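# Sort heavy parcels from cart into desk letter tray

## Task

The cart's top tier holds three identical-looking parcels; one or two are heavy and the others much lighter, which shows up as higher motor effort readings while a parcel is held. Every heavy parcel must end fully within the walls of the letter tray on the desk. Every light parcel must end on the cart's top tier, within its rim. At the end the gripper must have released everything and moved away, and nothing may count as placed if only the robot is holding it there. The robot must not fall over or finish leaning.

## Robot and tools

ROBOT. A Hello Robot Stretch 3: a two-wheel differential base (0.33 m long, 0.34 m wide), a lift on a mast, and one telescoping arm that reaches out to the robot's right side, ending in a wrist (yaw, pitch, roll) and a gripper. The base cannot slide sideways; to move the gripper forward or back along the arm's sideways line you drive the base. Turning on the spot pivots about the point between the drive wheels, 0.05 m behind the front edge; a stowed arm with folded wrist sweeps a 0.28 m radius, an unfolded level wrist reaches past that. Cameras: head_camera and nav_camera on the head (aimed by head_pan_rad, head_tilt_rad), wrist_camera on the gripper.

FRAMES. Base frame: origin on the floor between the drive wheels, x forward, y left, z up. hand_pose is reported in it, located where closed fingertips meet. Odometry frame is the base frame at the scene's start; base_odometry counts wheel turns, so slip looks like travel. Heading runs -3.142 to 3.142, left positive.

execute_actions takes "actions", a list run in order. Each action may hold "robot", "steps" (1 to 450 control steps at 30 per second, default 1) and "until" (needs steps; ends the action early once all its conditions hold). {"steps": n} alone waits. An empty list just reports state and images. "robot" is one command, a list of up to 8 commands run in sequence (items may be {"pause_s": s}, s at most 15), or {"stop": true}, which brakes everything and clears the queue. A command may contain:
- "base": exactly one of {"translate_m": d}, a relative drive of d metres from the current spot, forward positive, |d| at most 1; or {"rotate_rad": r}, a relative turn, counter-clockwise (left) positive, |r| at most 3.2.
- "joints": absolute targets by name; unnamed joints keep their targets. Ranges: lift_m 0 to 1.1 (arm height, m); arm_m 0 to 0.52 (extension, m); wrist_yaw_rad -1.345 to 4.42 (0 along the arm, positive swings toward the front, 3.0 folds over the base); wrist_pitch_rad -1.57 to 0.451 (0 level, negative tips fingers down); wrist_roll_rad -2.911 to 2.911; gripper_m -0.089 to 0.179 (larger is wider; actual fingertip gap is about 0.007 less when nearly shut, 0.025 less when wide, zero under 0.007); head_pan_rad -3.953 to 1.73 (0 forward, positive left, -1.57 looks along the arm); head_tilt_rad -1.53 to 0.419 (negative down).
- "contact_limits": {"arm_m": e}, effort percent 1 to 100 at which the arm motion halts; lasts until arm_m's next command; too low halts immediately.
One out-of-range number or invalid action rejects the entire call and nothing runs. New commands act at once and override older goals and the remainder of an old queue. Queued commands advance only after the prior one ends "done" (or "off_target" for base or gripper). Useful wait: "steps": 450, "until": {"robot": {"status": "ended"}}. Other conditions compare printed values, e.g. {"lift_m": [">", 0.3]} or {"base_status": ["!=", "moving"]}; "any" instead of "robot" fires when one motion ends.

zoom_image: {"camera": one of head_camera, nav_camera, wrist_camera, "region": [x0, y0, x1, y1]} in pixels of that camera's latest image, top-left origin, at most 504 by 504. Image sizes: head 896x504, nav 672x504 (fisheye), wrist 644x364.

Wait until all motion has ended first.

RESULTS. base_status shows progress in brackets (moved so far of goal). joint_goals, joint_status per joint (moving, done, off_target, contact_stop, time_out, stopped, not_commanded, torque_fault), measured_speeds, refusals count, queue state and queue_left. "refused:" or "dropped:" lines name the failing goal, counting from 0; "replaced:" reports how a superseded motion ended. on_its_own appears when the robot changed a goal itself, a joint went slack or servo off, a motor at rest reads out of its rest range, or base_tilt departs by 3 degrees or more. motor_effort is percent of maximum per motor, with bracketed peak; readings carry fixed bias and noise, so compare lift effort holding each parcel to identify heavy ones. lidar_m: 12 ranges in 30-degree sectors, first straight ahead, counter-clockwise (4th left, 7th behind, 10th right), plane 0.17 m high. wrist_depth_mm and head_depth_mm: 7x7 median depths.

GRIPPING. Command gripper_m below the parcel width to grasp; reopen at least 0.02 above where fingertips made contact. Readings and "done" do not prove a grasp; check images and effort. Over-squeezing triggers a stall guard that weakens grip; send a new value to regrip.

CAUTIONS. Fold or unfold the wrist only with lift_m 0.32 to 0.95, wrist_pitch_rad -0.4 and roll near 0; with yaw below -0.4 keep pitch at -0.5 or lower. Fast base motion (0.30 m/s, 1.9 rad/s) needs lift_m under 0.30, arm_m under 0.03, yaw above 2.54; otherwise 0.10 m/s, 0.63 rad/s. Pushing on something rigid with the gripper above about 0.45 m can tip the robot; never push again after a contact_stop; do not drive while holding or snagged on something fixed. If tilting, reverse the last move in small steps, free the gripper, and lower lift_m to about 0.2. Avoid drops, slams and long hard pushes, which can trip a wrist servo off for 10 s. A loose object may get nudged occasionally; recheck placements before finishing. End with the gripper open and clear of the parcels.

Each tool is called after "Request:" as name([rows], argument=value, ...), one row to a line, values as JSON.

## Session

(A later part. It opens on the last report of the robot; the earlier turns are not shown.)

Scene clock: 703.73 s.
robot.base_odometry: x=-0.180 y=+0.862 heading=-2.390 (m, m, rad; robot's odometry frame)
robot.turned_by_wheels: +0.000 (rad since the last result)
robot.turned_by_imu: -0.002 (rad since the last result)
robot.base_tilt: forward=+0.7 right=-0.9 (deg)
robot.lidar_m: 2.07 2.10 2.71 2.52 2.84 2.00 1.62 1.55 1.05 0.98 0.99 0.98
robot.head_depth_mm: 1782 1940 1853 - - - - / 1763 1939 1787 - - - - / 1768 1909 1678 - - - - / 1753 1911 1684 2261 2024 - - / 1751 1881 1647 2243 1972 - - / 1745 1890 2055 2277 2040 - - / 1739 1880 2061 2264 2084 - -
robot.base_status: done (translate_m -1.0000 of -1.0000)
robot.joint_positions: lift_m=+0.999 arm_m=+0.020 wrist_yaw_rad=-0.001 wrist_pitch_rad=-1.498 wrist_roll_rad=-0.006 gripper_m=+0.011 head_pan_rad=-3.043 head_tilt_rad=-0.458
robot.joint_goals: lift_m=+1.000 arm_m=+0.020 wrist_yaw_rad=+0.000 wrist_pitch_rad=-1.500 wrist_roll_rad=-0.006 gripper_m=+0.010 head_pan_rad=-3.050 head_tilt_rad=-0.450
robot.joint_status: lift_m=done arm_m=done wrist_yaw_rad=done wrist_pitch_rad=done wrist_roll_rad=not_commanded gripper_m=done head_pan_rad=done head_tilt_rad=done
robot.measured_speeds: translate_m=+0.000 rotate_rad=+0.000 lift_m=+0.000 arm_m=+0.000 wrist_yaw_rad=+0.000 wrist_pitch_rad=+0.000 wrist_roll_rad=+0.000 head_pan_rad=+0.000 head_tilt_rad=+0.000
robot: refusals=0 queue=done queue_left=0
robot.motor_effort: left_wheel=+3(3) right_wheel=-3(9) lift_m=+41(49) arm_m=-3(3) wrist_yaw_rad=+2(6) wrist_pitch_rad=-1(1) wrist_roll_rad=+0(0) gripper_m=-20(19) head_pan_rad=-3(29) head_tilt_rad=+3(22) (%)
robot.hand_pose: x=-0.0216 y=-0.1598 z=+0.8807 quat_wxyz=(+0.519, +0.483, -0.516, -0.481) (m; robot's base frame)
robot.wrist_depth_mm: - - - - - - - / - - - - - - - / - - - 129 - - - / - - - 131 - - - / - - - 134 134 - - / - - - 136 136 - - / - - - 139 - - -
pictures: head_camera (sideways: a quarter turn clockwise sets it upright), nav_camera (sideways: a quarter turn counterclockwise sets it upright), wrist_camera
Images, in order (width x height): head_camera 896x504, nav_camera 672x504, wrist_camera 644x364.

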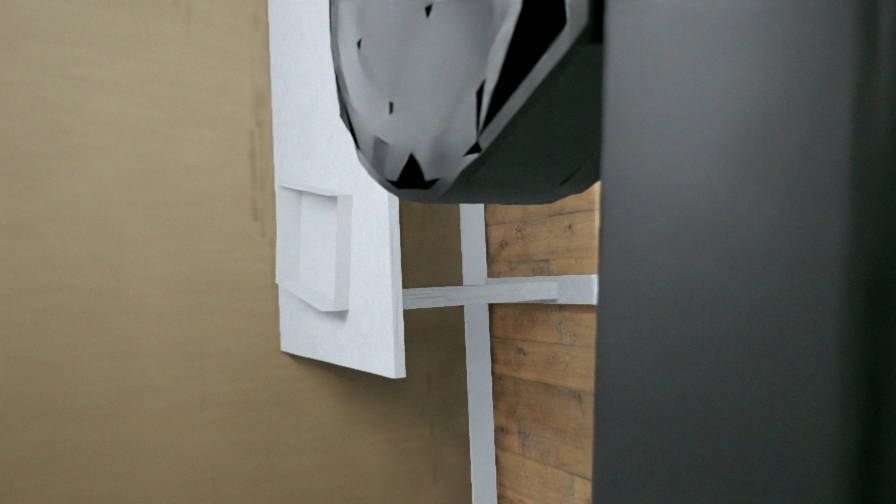

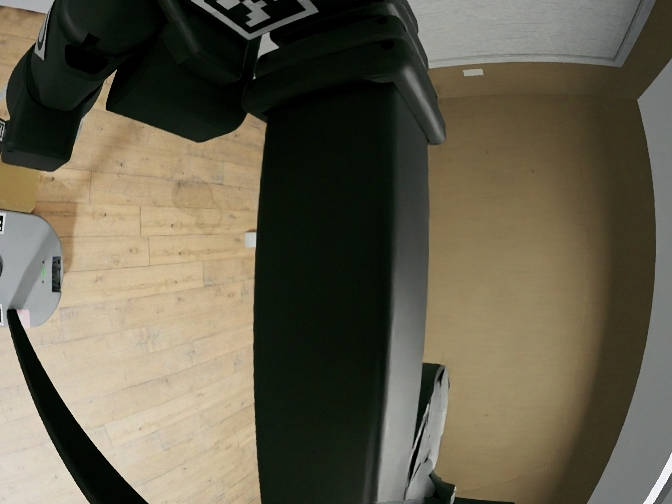

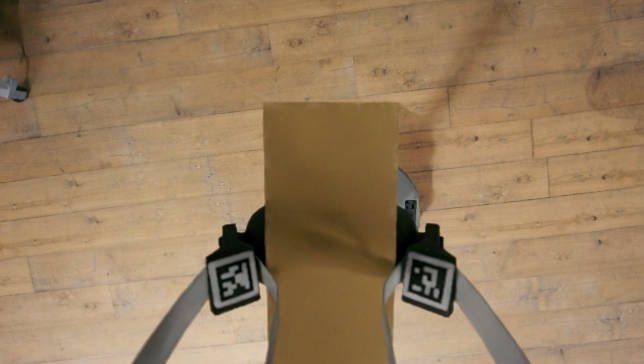

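Request:
execute_actions([
  {"robot": [{"base": {"translate_m": -0.952}, "joints": {"head_pan_rad": -1.6, "head_tilt_rad": -0.75}}, {"base": {"rotate_rad": -1.42}, "joints": {"arm_m": 0.40}}], "steps": 450, "until": {"robot": {"status": "ended"}}},
])

Scene clock: 803.97 s.
robot.base_odometry: x=+0.515 y=+1.512 heading=+2.474 (m, m, rad; robot's odometry frame)
robot.turned_by_wheels: -1.420 (rad since the last result)
robot.turned_by_imu: -1.427 (rad since the last result)
robot.base_tilt: forward=+0.8 right=-0.8 (deg)
robot.lidar_m: 1.07 1.14 1.60 3.02 3.21 2.47 2.69 1.26 1.15 0.69 1.17 1.10
robot.head_depth_mm: - 1107 941 777 662 1287 1163 / 1002 1099 944 779 663 1266 1159 / - 1091 929 776 663 1261 1161 / - - 631 726 665 1260 1163 / 972 1082 941 780 666 1249 1151 / 972 1083 923 747 666 1268 1163 / 968 1095 953 783 665 1267 1164
robot.base_status: done (rotate_rad -1.4198 of -1.4200)
robot.joint_positions: lift_m=+0.999 arm_m=+0.400 wrist_yaw_rad=-0.001 wrist_pitch_rad=-1.498 wrist_roll_rad=-0.006 gripper_m=+0.011 head_pan_rad=-1.607 head_tilt_rad=-0.741
robot.joint_goals: lift_m=+1.000 arm_m=+0.400 wrist_yaw_rad=+0.000 wrist_pitch_rad=-1.500 wrist_roll_rad=-0.006 gripper_m=+0.010 head_pan_rad=-1.600 head_tilt_rad=-0.750
robot.joint_status: lift_m=done arm_m=done wrist_yaw_rad=done wrist_pitch_rad=done wrist_roll_rad=not_commanded gripper_m=done head_pan_rad=done head_tilt_rad=done
robot.measured_speeds: translate_m=+0.000 rotate_rad=+0.000 lift_m=+0.000 arm_m=+0.000 wrist_yaw_rad=+0.000 wrist_pitch_rad=+0.000 wrist_roll_rad=+0.000 head_pan_rad=+0.000 head_tilt_rad=+0.000
robot: refusals=0 queue=done queue_left=0
robot.motor_effort: left_wheel=+3(7) right_wheel=-3(9) lift_m=+41(41) arm_m=+0(1) wrist_yaw_rad=+2(2) wrist_pitch_rad=-1(1) wrist_roll_rad=+0(0) gripper_m=-19(19) head_pan_rad=+2(27) head_tilt_rad=-3(21) (%)
robot.hand_pose: x=-0.0216 y=-0.5394 z=+0.8807 quat_wxyz=(+0.519, +0.483, -0.516, -0.481) (m; robot's base frame)
robot.wrist_depth_mm: 314 307 307 305 303 301 301 / 320 311 313 310 308 308 307 / 324 317 320 129 287 316 312 / 334 328 323 132 298 320 318 / 341 336 330 133 200 324 325 / 344 342 339 136 136 334 328 / 353 351 348 138 341 339 335
pictures: head_camera (sideways: a quarter turn clockwise sets it upright), nav_camera (sideways: a quarter turn counterclockwise sets it upright), wrist_camera
Images, in order (width x height): head_camera 896x504, nav_camera 672x504, wrist_camera 644x364.

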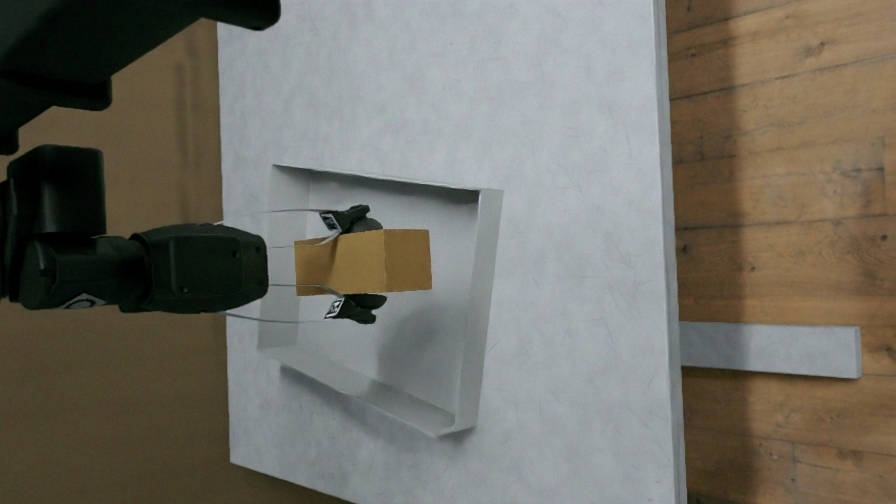

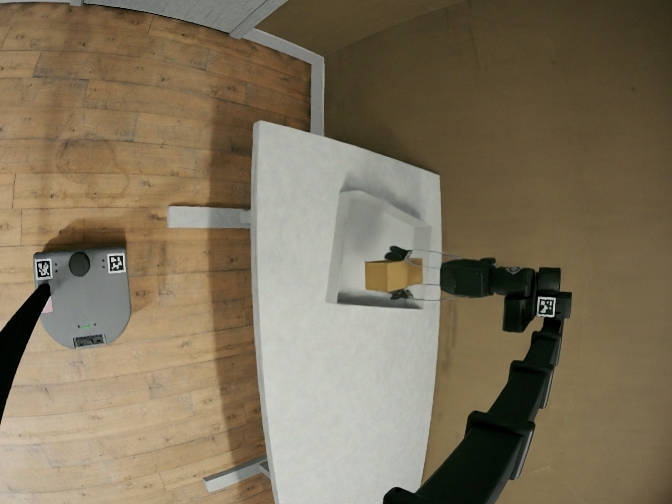

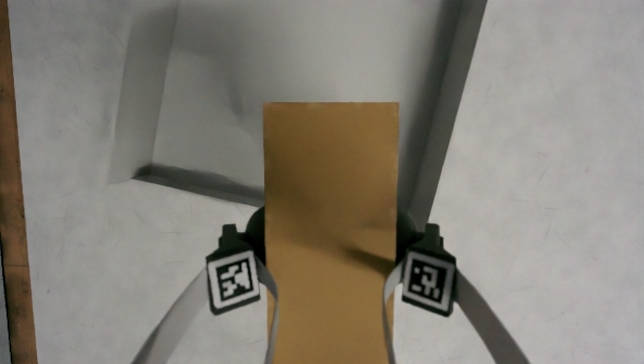

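Request:
zoom_image(camera="wrist_camera", region=[80, 0, 520, 300])

Request:
zoom_image(camera="head_camera", region=[220, 140, 540, 460])

Region (80, 0, 520, 300) of wrist_camera's 644x364 image, scaled by 1.145; it fills the top 344 rows of this view, and the rest is white.

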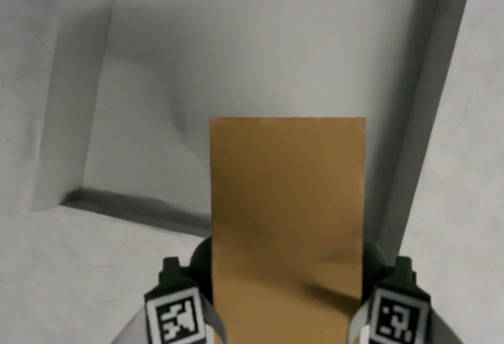

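Region (220, 140, 540, 460) of head_camera's 896x504 image, scaled by 1.575, with more detail than that image has.

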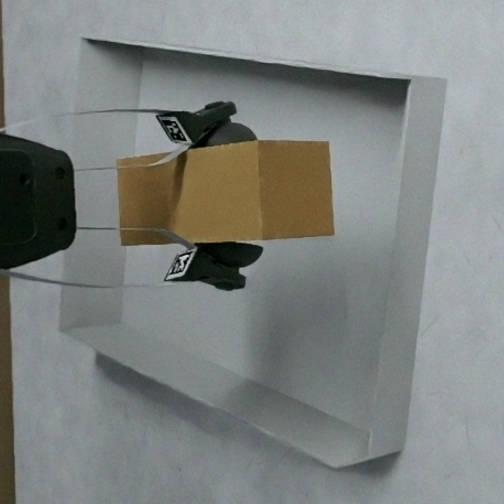

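Request:
execute_actions([
  {"robot": {"base": {"translate_m": -0.038}, "joints": {"arm_m": 0.505, "wrist_yaw_rad": -0.225, "lift_m": 0.945}}, "steps": 300, "until": {"robot": {"status": "ended"}}},
])

Scene clock: 858.97 s.
robot.base_odometry: x=+0.545 y=+1.488 heading=+2.474 (m, m, rad; robot's odometry frame)
robot.turned_by_wheels: +0.000 (rad since the last result)
robot.turned_by_imu: +0.000 (rad since the last result)
robot.base_tilt: forward=+0.7 right=-0.8 (deg)
robot.lidar_m: 1.11 1.18 1.65 3.03 3.20 2.44 2.65 1.23 1.14 0.69 0.70 1.14
robot.head_depth_mm: 973 - - 760 661 1259 1158 / - 1114 945 778 662 1262 1158 / 1004 1095 926 780 665 1264 1159 / - 1088 770 760 664 1259 1159 / 971 1082 928 778 664 1266 1163 / 968 1084 924 782 665 1255 1149 / 964 1082 949 766 666 1248 1165
robot.base_status: done (translate_m -0.0380 of -0.0380)
robot.joint_positions: lift_m=+0.945 arm_m=+0.505 wrist_yaw_rad=-0.223 wrist_pitch_rad=-1.498 wrist_roll_rad=-0.006 gripper_m=+0.011 head_pan_rad=-1.607 head_tilt_rad=-0.741
robot.joint_goals: lift_m=+0.945 arm_m=+0.505 wrist_yaw_rad=-0.225 wrist_pitch_rad=-1.500 wrist_roll_rad=-0.006 gripper_m=+0.010 head_pan_rad=-1.600 head_tilt_rad=-0.750
robot.joint_status: lift_m=done arm_m=done wrist_yaw_rad=done wrist_pitch_rad=done wrist_roll_rad=not_commanded gripper_m=done head_pan_rad=done head_tilt_rad=done
robot.measured_speeds: translate_m=+0.000 rotate_rad=+0.000 lift_m=+0.000 arm_m=+0.000 wrist_yaw_rad=+0.000 wrist_pitch_rad=+0.000 wrist_roll_rad=+0.000 head_pan_rad=+0.000 head_tilt_rad=+0.000
robot: refusals=0 queue=done queue_left=0
robot.motor_effort: left_wheel=+3(5) right_wheel=-3(9) lift_m=+20(42) arm_m=+1(1) wrist_yaw_rad=-3(4) wrist_pitch_rad=-1(1) wrist_roll_rad=+0(0) gripper_m=-20(20) head_pan_rad=+2(3) head_tilt_rad=-3(4) (%)
robot.hand_pose: x=-0.0204 y=-0.6445 z=+0.8267 quat_wxyz=(+0.463, +0.423, -0.566, -0.535) (m; robot's base frame)
robot.wrist_depth_mm: 229 255 254 252 250 252 250 / 230 259 258 257 255 256 255 / 231 264 263 129 223 261 261 / 231 269 269 131 222 265 263 / 231 274 272 134 177 271 270 / 242 280 276 136 136 275 273 / 242 284 284 138 254 281 280
pictures: head_camera (sideways: a quarter turn clockwise sets it upright), nav_camera (sideways: a quarter turn counterclockwise sets it upright), wrist_camera
Images, in order (width x height): head_camera 896x504, nav_camera 672x504, wrist_camera 644x364.

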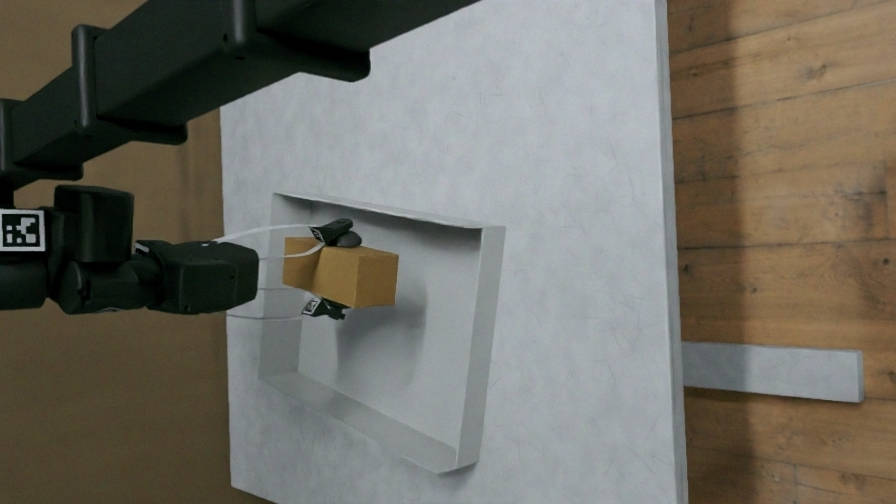

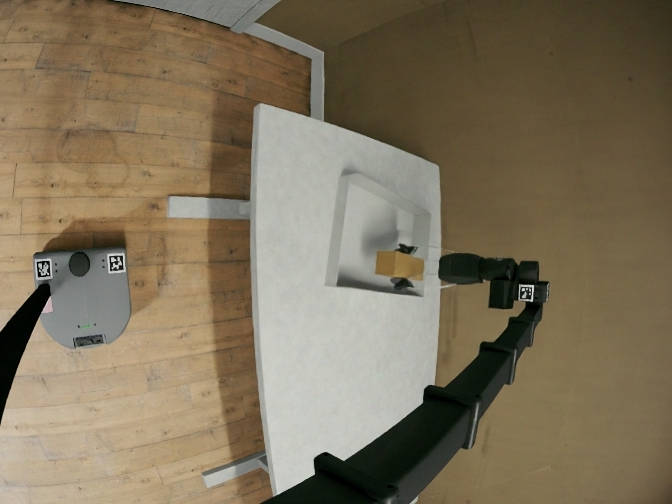

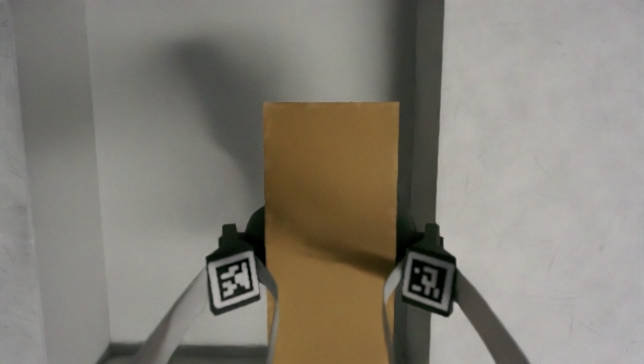

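Request:
execute_actions([
  {"robot": [{"base": {"translate_m": 0.006}, "joints": {"lift_m": 0.863}}], "steps": 300, "until": {"robot": {"status": "ended"}}},
])

Scene clock: 886.43 s.
robot.base_odometry: x=+0.540 y=+1.492 heading=+2.474 (m, m, rad; robot's odometry frame)
robot.turned_by_wheels: +0.000 (rad since the last result)
robot.turned_by_imu: -0.001 (rad since the last result)
robot.base_tilt: forward=+0.7 right=-0.8 (deg)
robot.lidar_m: 1.10 1.18 1.65 3.02 3.20 2.45 2.66 1.23 1.14 0.69 0.70 1.14
robot.head_depth_mm: 984 1103 971 - - 1260 1142 / 985 1095 - 779 663 1266 1161 / 962 1078 920 781 664 1264 1163 / 943 - 916 759 664 1264 1163 / 973 1082 933 763 664 1262 1163 / 970 1084 923 780 666 1256 1150 / 967 1083 952 764 666 1249 1168
robot.base_status: done (translate_m +0.0060 of +0.0060)
robot.joint_positions: lift_m=+0.863 arm_m=+0.505 wrist_yaw_rad=-0.223 wrist_pitch_rad=-1.498 wrist_roll_rad=-0.006 gripper_m=+0.011 head_pan_rad=-1.607 head_tilt_rad=-0.741
robot.joint_goals: lift_m=+0.863 arm_m=+0.505 wrist_yaw_rad=-0.225 wrist_pitch_rad=-1.500 wrist_roll_rad=-0.006 gripper_m=+0.010 head_pan_rad=-1.600 head_tilt_rad=-0.750
robot.joint_status: lift_m=done arm_m=done wrist_yaw_rad=done wrist_pitch_rad=done wrist_roll_rad=not_commanded gripper_m=done head_pan_rad=done head_tilt_rad=done
robot.measured_speeds: translate_m=+0.000 rotate_rad=+0.000 lift_m=+0.000 arm_m=+0.000 wrist_yaw_rad=+0.000 wrist_pitch_rad=+0.000 wrist_roll_rad=+0.000 head_pan_rad=+0.000 head_tilt_rad=+0.000
robot: refusals=0 queue=done queue_left=0
robot.motor_effort: left_wheel=+3(7) right_wheel=-3(8) lift_m=+17(19) arm_m=+0(0) wrist_yaw_rad=-3(3) wrist_pitch_rad=-1(1) wrist_roll_rad=+0(0) gripper_m=-20(20) head_pan_rad=+2(2) head_tilt_rad=-4(3) (%)
robot.hand_pose: x=-0.0204 y=-0.6445 z=+0.7448 quat_wxyz=(+0.463, +0.423, -0.566, -0.535) (m; robot's base frame)
robot.wrist_depth_mm: 177 176 174 174 173 134 172 / 179 179 178 176 175 145 175 / 183 182 180 128 178 145 179 / 187 186 184 130 181 144 182 / 190 189 187 133 184 156 185 / 194 192 - 135 136 150 189 / 197 196 195 138 191 171 192
pictures: head_camera (sideways: a quarter turn clockwise sets it upright), nav_camera (sideways: a quarter turn counterclockwise sets it upright), wrist_camera
Images, in order (width x height): head_camera 896x504, nav_camera 672x504, wrist_camera 644x364.

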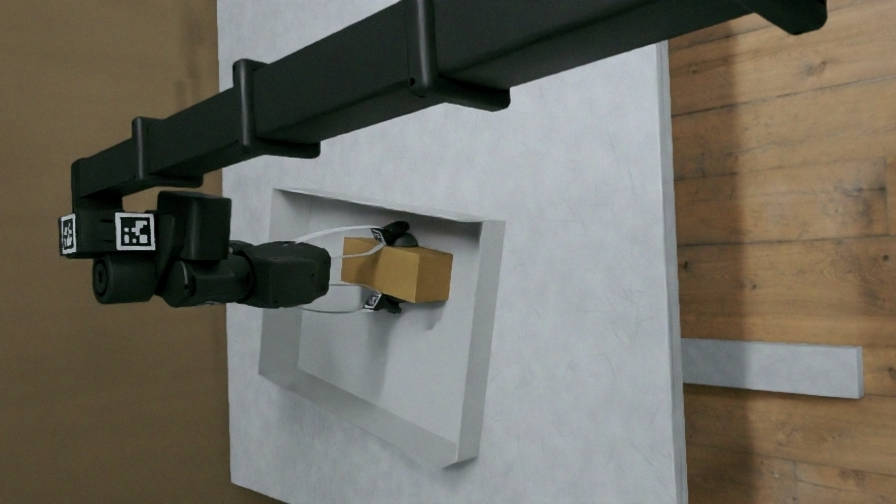

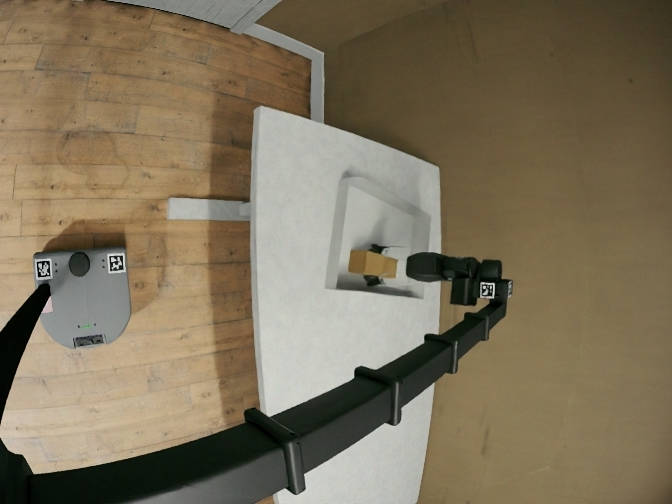

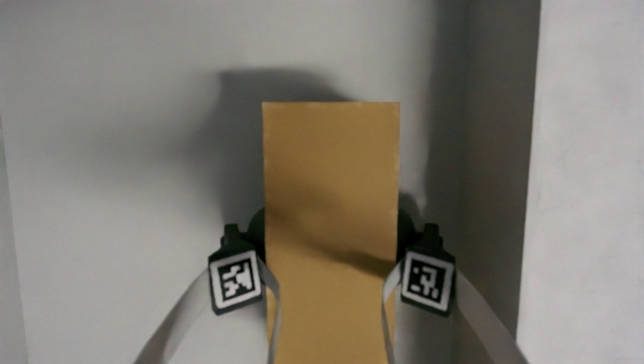

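Request:
execute_actions([
  {"robot": [{"joints": {"gripper_m": 0.083}}, {"joints": {"lift_m": 0.95}}], "steps": 200, "until": {"robot": {"status": "ended"}}},
])

Scene clock: 971.27 s.
robot.base_odometry: x=+0.540 y=+1.492 heading=+2.474 (m, m, rad; robot's odometry frame)
robot.turned_by_wheels: +0.000 (rad since the last result)
robot.turned_by_imu: -0.001 (rad since the last result)
robot.base_tilt: forward=+0.7 right=-0.8 (deg)
robot.lidar_m: 1.10 1.18 1.65 3.03 3.22 2.44 2.65 1.23 1.15 0.69 0.70 1.13
robot.head_depth_mm: 969 - - 758 662 1264 1161 / - 1115 943 780 663 1264 1158 / 998 1090 933 781 663 1263 1161 / - 1088 933 758 664 1261 1160 / 970 1083 933 765 664 1267 1165 / 967 1083 923 781 665 1253 1149 / 967 1083 951 765 666 1248 1166
robot.base_status: done (translate_m +0.0060 of +0.0060)
robot.joint_positions: lift_m=+0.950 arm_m=+0.505 wrist_yaw_rad=-0.223 wrist_pitch_rad=-1.499 wrist_roll_rad=-0.006 gripper_m=+0.083 head_pan_rad=-1.607 head_tilt_rad=-0.741
robot.joint_goals: lift_m=+0.950 arm_m=+0.505 wrist_yaw_rad=-0.225 wrist_pitch_rad=-1.500 wrist_roll_rad=-0.006 gripper_m=+0.083 head_pan_rad=-1.600 head_tilt_rad=-0.750
robot.joint_status: lift_m=done arm_m=done wrist_yaw_rad=done wrist_pitch_rad=done wrist_roll_rad=not_commanded gripper_m=done head_pan_rad=done head_tilt_rad=done
robot.measured_speeds: translate_m=+0.000 rotate_rad=+0.000 lift_m=+0.000 arm_m=+0.000 wrist_yaw_rad=+0.000 wrist_pitch_rad=+0.000 wrist_roll_rad=+0.000 head_pan_rad=+0.000 head_tilt_rad=+0.000
robot: refusals=0 queue=done queue_left=0
robot.motor_effort: left_wheel=+3(3) right_wheel=-3(3) lift_m=+37(35) arm_m=+0(1) wrist_yaw_rad=-3(3) wrist_pitch_rad=-1(1) wrist_roll_rad=+0(0) gripper_m=+0(97) head_pan_rad=+2(3) head_tilt_rad=-4(4) (%)
robot.hand_pose: x=-0.0204 y=-0.6443 z=+0.8309 quat_wxyz=(+0.463, +0.423, -0.566, -0.535) (m; robot's base frame)
robot.wrist_depth_mm: 221 259 258 257 254 257 254 / 224 264 263 261 258 260 258 / 235 268 267 215 265 265 262 / 234 275 274 218 269 271 269 / 247 280 278 223 274 276 274 / 247 283 283 227 278 279 278 / 247 280 288 286 285 287 284
pictures: head_camera (sideways: a quarter turn clockwise sets it upright), nav_camera (sideways: a quarter turn counterclockwise sets it upright), wrist_camera
Images, in order (width x height): head_camera 896x504, nav_camera 672x504, wrist_camera 644x364.

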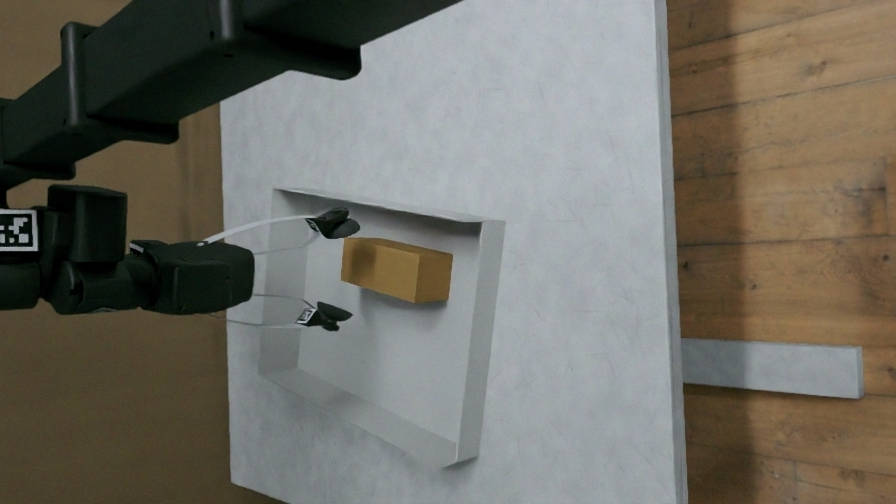

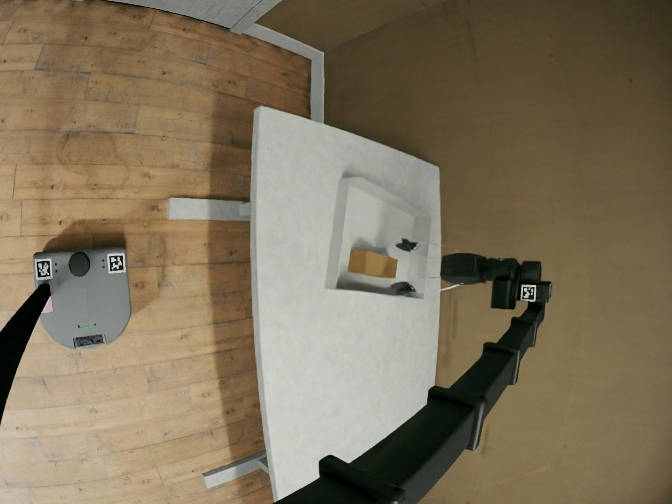

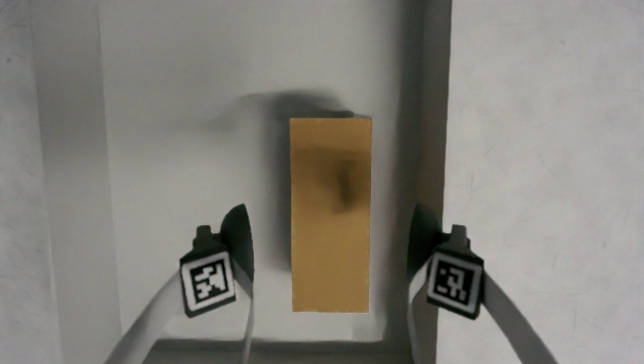

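Request:
execute_actions([
  {"robot": {"base": {"rotate_rad": 1.396}, "joints": {"arm_m": 0.0, "head_tilt_rad": -0.85}}, "steps": 200, "until": {"robot": {"base_status": ["!=", "moving"]}}},
  {"robot": {"base": {"translate_m": 1.0}, "joints": {"lift_m": 0.28, "wrist_yaw_rad": 2.62, "wrist_pitch_rad": -0.4}}, "steps": 300, "until": {"robot": {"lift_m": ["<", 0.297]}}},
  {"robot": {"base": {"translate_m": 1.0}}, "steps": 200, "until": {"robot": {"x": ["<", -0.25]}}},
  {"robot": {"base": {"translate_m": 1.0}}, "steps": 200, "until": {"robot": {"x": ["<", -0.602]}}},
  {"robot": {"base": {"translate_m": 0.695}, "joints": {"lift_m": 0.878, "wrist_yaw_rad": -0.094, "wrist_pitch_rad": -1.5, "arm_m": 0.10}}, "steps": 350, "until": {"robot": {"lift_m": [">", 0.872], "x": ["<", -0.948]}}},
  {"robot": {"joints": {"arm_m": 0.495}}, "steps": 250, "until": {"robot": {"status": "ended"}}},
])

Scene clock: 1058.60 s.
robot.base_odometry: x=-1.124 y=+0.009 heading=-2.414 (m, m, rad; robot's odometry frame)
robot.turned_by_wheels: +1.396 (rad since the last result)
robot.turned_by_imu: +1.401 (rad since the last result)
robot.base_tilt: forward=+0.7 right=-0.9 (deg)
robot.lidar_m: 1.36 0.83 1.03 2.96 2.99 3.19 2.89 1.36 0.40 0.39 0.83 1.03
robot.head_depth_mm: 803 918 - - 945 1152 1132 / 774 - 886 766 943 1166 1134 / - 893 885 766 943 1166 1140 / - 876 859 779 927 1144 1133 / 735 849 894 785 804 1201 1136 / 722 828 976 1171 1371 1259 1134 / 707 811 953 1145 1365 1255 1132
robot.base_status: done (translate_m +0.6950 of +0.6950)
robot.joint_positions: lift_m=+0.878 arm_m=+0.495 wrist_yaw_rad=-0.093 wrist_pitch_rad=-1.496 wrist_roll_rad=-0.006 gripper_m=+0.083 head_pan_rad=-1.607 head_tilt_rad=-0.839
robot.joint_goals: lift_m=+0.878 arm_m=+0.495 wrist_yaw_rad=-0.094 wrist_pitch_rad=-1.500 wrist_roll_rad=-0.006 gripper_m=+0.083 head_pan_rad=-1.600 head_tilt_rad=-0.850
robot.joint_status: lift_m=done arm_m=done wrist_yaw_rad=done wrist_pitch_rad=done wrist_roll_rad=not_commanded gripper_m=done head_pan_rad=done head_tilt_rad=done
robot.measured_speeds: translate_m=+0.000 rotate_rad=+0.000 lift_m=+0.000 arm_m=+0.000 wrist_yaw_rad=+0.000 wrist_pitch_rad=+0.000 wrist_roll_rad=+0.000 head_pan_rad=+0.000 head_tilt_rad=+0.000
robot: refusals=0 queue=done queue_left=0
robot.motor_effort: left_wheel=-4(8) right_wheel=+5(11) lift_m=+37(39) arm_m=+1(3) wrist_yaw_rad=-1(4) wrist_pitch_rad=-2(11) wrist_roll_rad=+1(1) gripper_m=+0(1) head_pan_rad=+2(3) head_tilt_rad=-3(10) (%)
robot.hand_pose: x=-0.0212 y=-0.6349 z=+0.7589 quat_wxyz=(+0.497, +0.458, -0.538, -0.503) (m; robot's base frame)
robot.wrist_depth_mm: 261 292 344 410 506 654 835 / 369 158 443 545 249 249 246 / 614 742 256 204 253 252 248 / 968 956 258 207 258 254 254 / 985 994 262 210 263 208 258 / - - 272 214 267 210 261 / - - 274 275 272 232 266
pictures: head_camera (sideways: a quarter turn clockwise sets it upright), nav_camera (sideways: a quarter turn counterclockwise sets it upright), wrist_camera
Images, in order (width x height): head_camera 896x504, nav_camera 672x504, wrist_camera 644x364.

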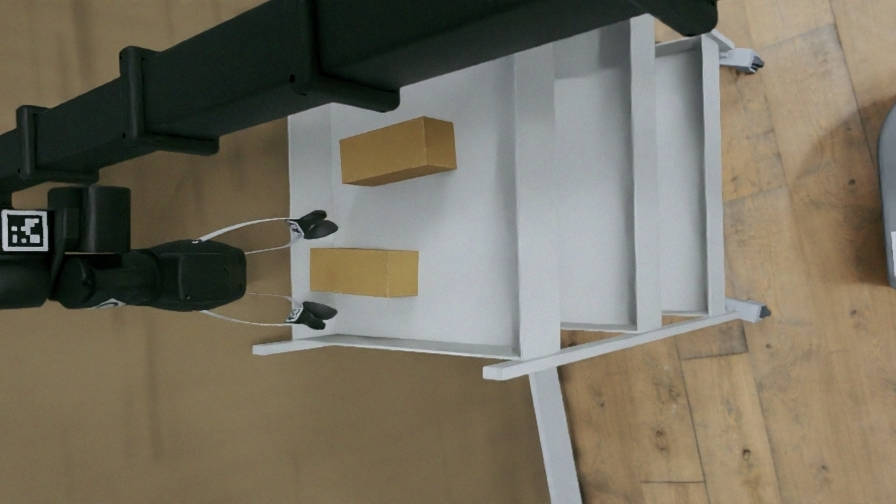

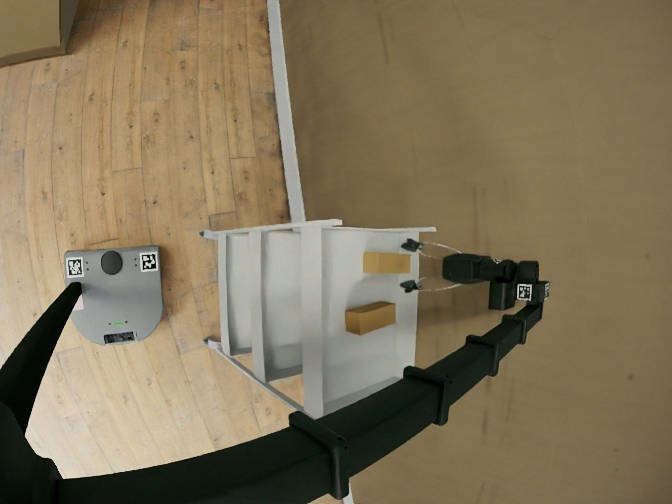

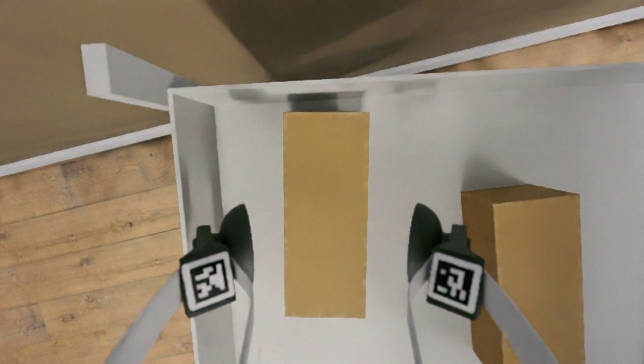

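Request:
execute_actions(actions=[])

Scene clock: 1125.23 s.
robot.base_odometry: x=-1.124 y=+0.009 heading=-2.414 (m, m, rad; robot's odometry frame)
robot.turned_by_wheels: +0.000 (rad since the last result)
robot.turned_by_imu: +0.000 (rad since the last result)
robot.base_tilt: forward=+0.8 right=-0.8 (deg)
robot.lidar_m: 1.36 0.83 1.03 2.96 3.00 3.20 2.89 1.36 0.40 0.39 0.82 1.03
robot.head_depth_mm: 801 921 - - 942 1151 1132 / 771 - 889 768 942 1164 1132 / - 895 885 767 944 1169 1141 / - 877 859 779 928 1150 1135 / 735 847 894 785 805 1205 1132 / 723 828 977 1166 1365 1261 1137 / 708 812 949 1144 1366 1259 1134
robot.base_status: done (translate_m +0.6950 of +0.6950)
robot.joint_positions: lift_m=+0.878 arm_m=+0.495 wrist_yaw_rad=-0.093 wrist_pitch_rad=-1.496 wrist_roll_rad=-0.006 gripper_m=+0.083 head_pan_rad=-1.607 head_tilt_rad=-0.839
robot.joint_goals: lift_m=+0.878 arm_m=+0.495 wrist_yaw_rad=-0.094 wrist_pitch_rad=-1.500 wrist_roll_rad=-0.006 gripper_m=+0.083 head_pan_rad=-1.600 head_tilt_rad=-0.850
robot.joint_status: lift_m=done arm_m=done wrist_yaw_rad=done wrist_pitch_rad=done wrist_roll_rad=not_commanded gripper_m=done head_pan_rad=done head_tilt_rad=done
robot.measured_speeds: translate_m=+0.000 rotate_rad=+0.000 lift_m=+0.000 arm_m=+0.000 wrist_yaw_rad=+0.000 wrist_pitch_rad=+0.000 wrist_roll_rad=+0.000 head_pan_rad=+0.000 head_tilt_rad=+0.000
robot: refusals=0 queue=done queue_left=0
robot.motor_effort: left_wheel=-3(4) right_wheel=+5(5) lift_m=+36(36) arm_m=+0(0) wrist_yaw_rad=-2(2) wrist_pitch_rad=-2(2) wrist_roll_rad=+0(0) gripper_m=+0(1) head_pan_rad=+3(3) head_tilt_rad=-5(3) (%)
robot.hand_pose: x=-0.0212 y=-0.6349 z=+0.7589 quat_wxyz=(+0.497, +0.458, -0.538, -0.503) (m; robot's base frame)
robot.wrist_depth_mm: 261 291 343 411 498 651 844 / 370 158 445 537 250 249 246 / 607 756 255 203 254 252 249 / 971 955 259 207 257 254 255 / - 978 264 210 261 208 258 / 991 - 270 213 267 211 261 / - - 275 274 271 232 268
pictures: head_camera (sideways: a quarter turn clockwise sets it upright), nav_camera (sideways: a quarter turn counterclockwise sets it upright), wrist_camera
Images, in order (width x height): head_camera 896x504, nav_camera 672x504, wrist_camera 644x364.

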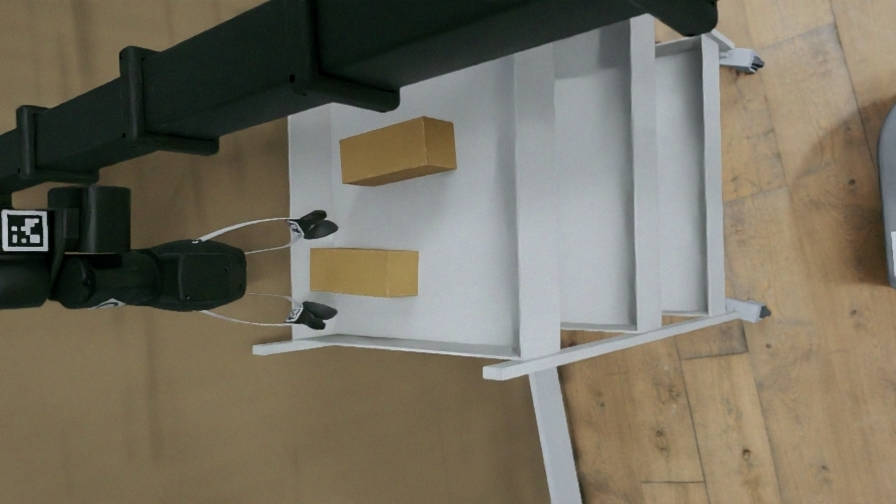

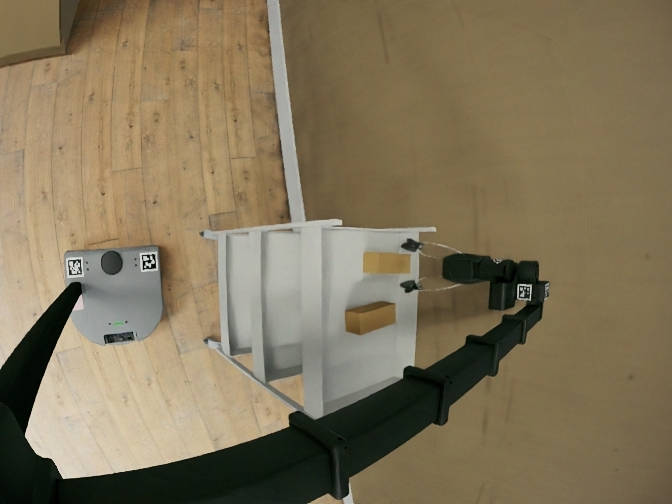

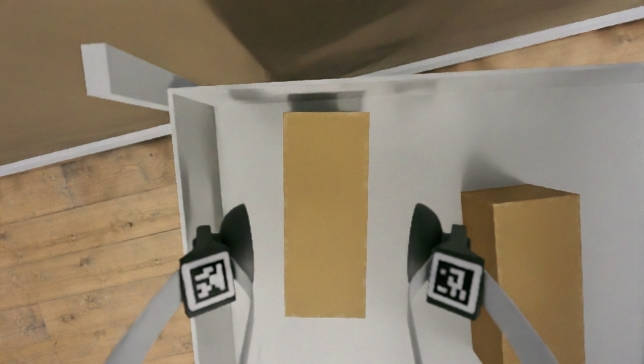

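Request:
execute_actions(actions=[])

Scene clock: 1149.63 s.
robot.base_odometry: x=-1.124 y=+0.009 heading=-2.414 (m, m, rad; robot's odometry frame)
robot.turned_by_wheels: +0.000 (rad since the last result)
robot.turned_by_imu: +0.000 (rad since the last result)
robot.base_tilt: forward=+0.7 right=-0.8 (deg)
robot.lidar_m: 1.37 0.83 1.03 2.96 3.00 3.19 2.89 1.37 0.40 0.39 0.82 1.03
robot.head_depth_mm: 802 919 - - 943 1152 1132 / 772 - 887 768 943 1164 1130 / - 892 887 766 944 1168 1140 / - 876 859 778 929 1149 1134 / 735 848 896 785 803 1205 1134 / 722 830 975 1166 1364 1260 1133 / 708 810 947 1144 1371 1261 1134
robot.base_status: done (translate_m +0.6950 of +0.6950)
robot.joint_positions: lift_m=+0.878 arm_m=+0.495 wrist_yaw_rad=-0.093 wrist_pitch_rad=-1.496 wrist_roll_rad=-0.006 gripper_m=+0.083 head_pan_rad=-1.607 head_tilt_rad=-0.839
robot.joint_goals: lift_m=+0.878 arm_m=+0.495 wrist_yaw_rad=-0.094 wrist_pitch_rad=-1.500 wrist_roll_rad=-0.006 gripper_m=+0.083 head_pan_rad=-1.600 head_tilt_rad=-0.850
robot.joint_status: lift_m=done arm_m=done wrist_yaw_rad=done wrist_pitch_rad=done wrist_roll_rad=not_commanded gripper_m=done head_pan_rad=done head_tilt_rad=done
robot.measured_speeds: translate_m=+0.000 rotate_rad=+0.000 lift_m=+0.000 arm_m=+0.000 wrist_yaw_rad=+0.000 wrist_pitch_rad=+0.000 wrist_roll_rad=+0.000 head_pan_rad=+0.000 head_tilt_rad=+0.000
robot: refusals=0 queue=done queue_left=0
robot.motor_effort: left_wheel=-3(3) right_wheel=+5(5) lift_m=+37(37) arm_m=+1(0) wrist_yaw_rad=-2(2) wrist_pitch_rad=-2(2) wrist_roll_rad=+0(0) gripper_m=+0(1) head_pan_rad=+2(3) head_tilt_rad=-4(5) (%)
robot.hand_pose: x=-0.0212 y=-0.6349 z=+0.7589 quat_wxyz=(+0.497, +0.458, -0.538, -0.503) (m; robot's base frame)
robot.wrist_depth_mm: 260 291 345 409 504 659 848 / 369 158 444 538 251 248 246 / 609 759 254 203 252 252 250 / 965 961 260 206 257 254 254 / 997 968 262 211 263 208 256 / - 998 270 214 268 211 263 / - - 273 274 273 233 266
pictures: head_camera (sideways: a quarter turn clockwise sets it upright), nav_camera (sideways: a quarter turn counterclockwise sets it upright), wrist_camera
Images, in order (width x height): head_camera 896x504, nav_camera 672x504, wrist_camera 644x364.

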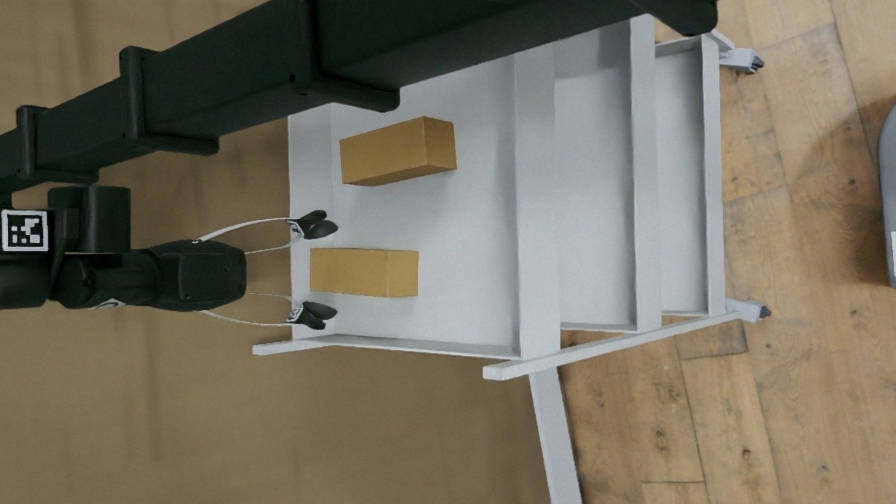

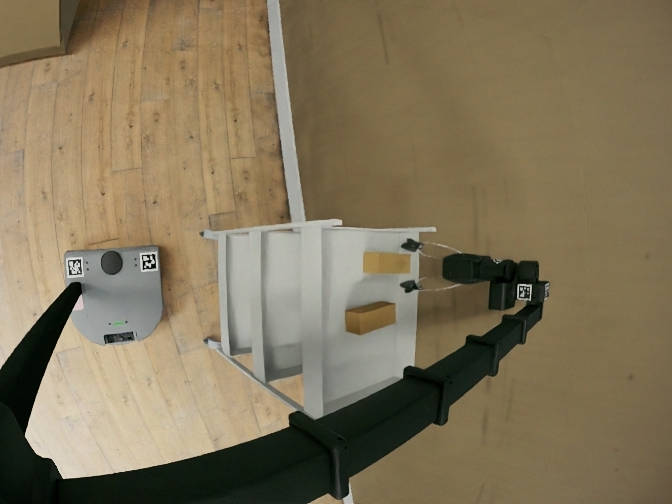

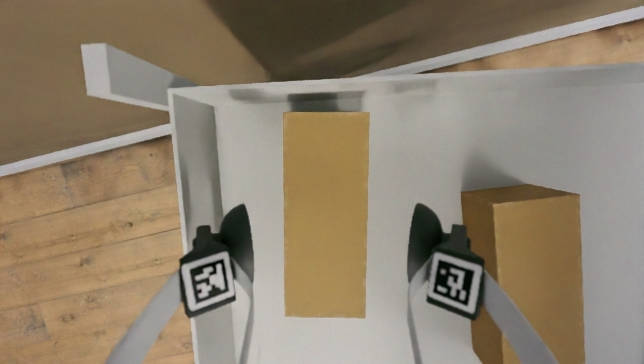

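Request:
execute_actions([
  {"robot":[{"joints":{"lift_m":0.806}},{"joints":{"gripper_m":0.01}},{"joints":{"lift_m":0.95}}],"steps":450,"until":{"robot":{"lift_m":[">",0.885],"queue_left":["=",0]}}},
  {"robot":{"base":{"translate_m":-1.0},"joints":{"head_tilt_rad":-0.75}},"steps":450,"until":{"robot":{"x":[">",-0.5265]}}},
  {"robot":{"base":{"translate_m":-1.0},"joints":{"wrist_yaw_rad":-0.389,"arm_m":0.493}},"steps":450,"until":{"robot":{"x":[">",0.071]}}},
  {"robot":[{"base":{"translate_m":-0.667}},{"base":{"rotate_rad":-1.229}}],"steps":450,"until":{"robot":{"status":"ended"}}},
])

Scene clock: 1208.47 s.
robot.base_odometry: x=+0.571 y=+1.520 heading=+2.641 (m, m, rad; robot's odometry frame)
robot.turned_by_wheels: -1.229 (rad since the last result)
robot.turned_by_imu: -1.226 (rad since the last result)
robot.base_tilt: forward=+0.6 right=-0.8 (deg)
robot.lidar_m: 1.09 1.25 1.95 3.08 3.18 2.46 2.35 1.22 1.07 0.65 1.21 1.09
robot.head_depth_mm: 889 - - 768 654 594 1155 / - 1057 896 750 657 594 1153 / 963 1051 903 731 656 606 1161 / - 1059 747 767 657 607 1156 / 965 1082 931 749 658 1207 1140 / 978 1112 961 775 660 1240 1156 / 992 1132 1329 1473 660 1260 1159
robot.base_status: done (rotate_rad -1.2288 of -1.2290)
robot.joint_positions: lift_m=+0.949 arm_m=+0.493 wrist_yaw_rad=-0.386 wrist_pitch_rad=-1.496 wrist_roll_rad=-0.006 gripper_m=+0.011 head_pan_rad=-1.607 head_tilt_rad=-0.754
robot.joint_goals: lift_m=+0.950 arm_m=+0.493 wrist_yaw_rad=-0.389 wrist_pitch_rad=-1.500 wrist_roll_rad=-0.006 gripper_m=+0.010 head_pan_rad=-1.600 head_tilt_rad=-0.750
robot.joint_status: lift_m=done arm_m=done wrist_yaw_rad=done wrist_pitch_rad=done wrist_roll_rad=not_commanded gripper_m=done head_pan_rad=done head_tilt_rad=done
robot.measured_speeds: translate_m=+0.000 rotate_rad=+0.000 lift_m=+0.000 arm_m=+0.000 wrist_yaw_rad=+0.000 wrist_pitch_rad=+0.000 wrist_roll_rad=+0.000 head_pan_rad=+0.000 head_tilt_rad=+0.000
robot: refusals=0 queue=done queue_left=0
robot.motor_effort: left_wheel=+3(9) right_wheel=-3(11) lift_m=+40(44) arm_m=-3(3) wrist_yaw_rad=-4(3) wrist_pitch_rad=-1(2) wrist_roll_rad=+0(0) gripper_m=-19(100) head_pan_rad=+2(3) head_tilt_rad=+2(9) (%)
robot.hand_pose: x=-0.0197 y=-0.6334 z=+0.8307 quat_wxyz=(+0.418, +0.375, -0.599, -0.571) (m; robot's base frame)
robot.wrist_depth_mm: 264 260 259 256 254 254 250 / 270 267 263 260 259 257 248 / - 272 269 129 263 212 225 / - 277 274 132 268 215 234 / - 282 280 133 202 219 233 / - 287 254 136 136 222 233 / - 293 291 138 283 281 244
pictures: head_camera (sideways: a quarter turn clockwise sets it upright), nav_camera (sideways: a quarter turn counterclockwise sets it upright), wrist_camera
Images, in order (width x height): head_camera 896x504, nav_camera 672x504, wrist_camera 644x364.

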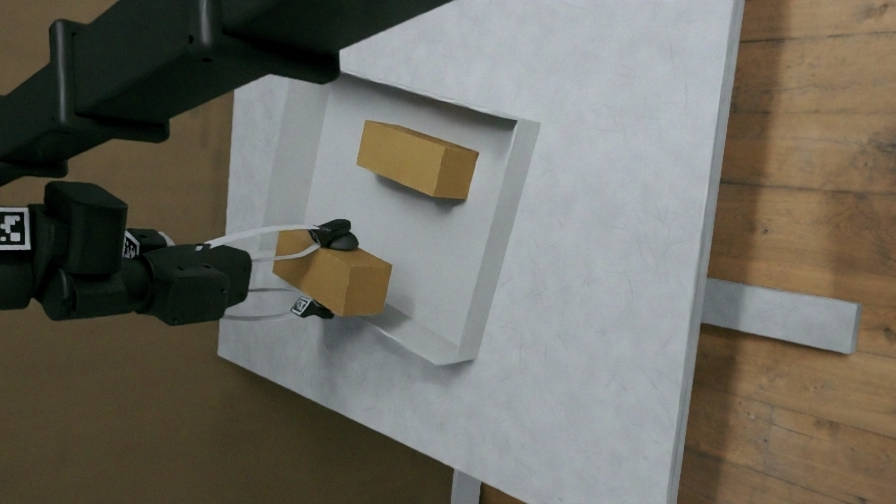

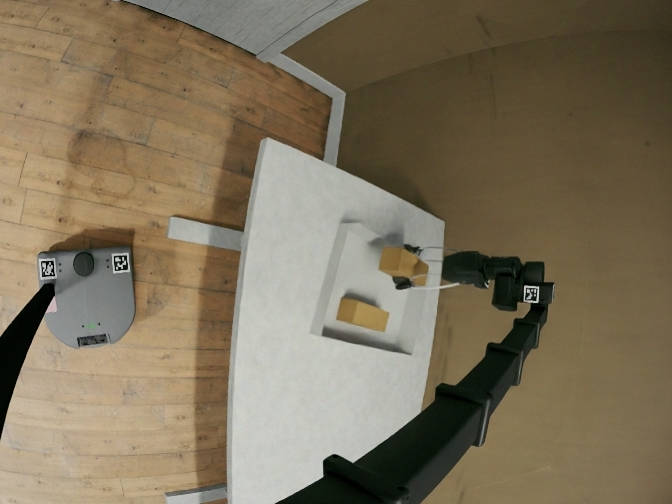

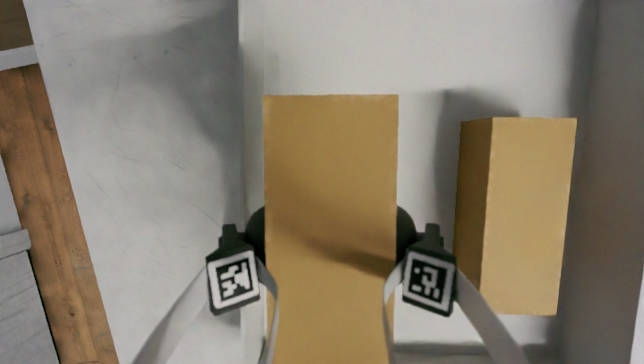

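Request:
zoom_image(camera="wrist_camera", region=[200, 0, 644, 364])

Request:
zoom_image(camera="wrist_camera", region=[200, 0, 340, 120])

Region (200, 0, 644, 364) of wrist_camera's 644x364 image, scaled by 1.135; it fills the top 413 rows of this view, and the rest is white.

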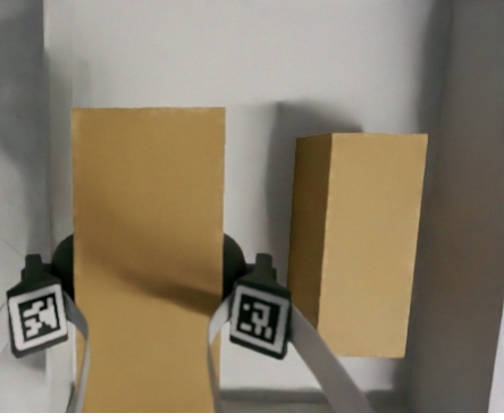

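Region (200, 0, 340, 120) of wrist_camera's 644x364 image, scaled by 3.600; it fills the top 432 rows of this view, and the rest is white.

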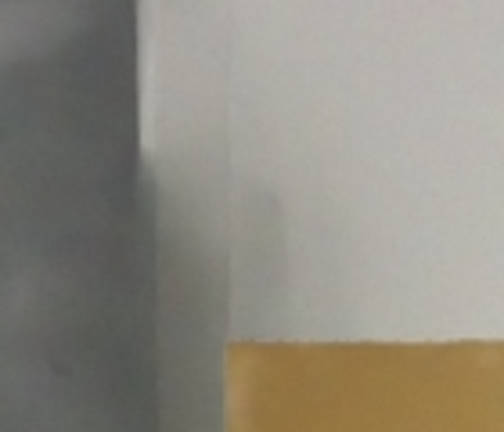

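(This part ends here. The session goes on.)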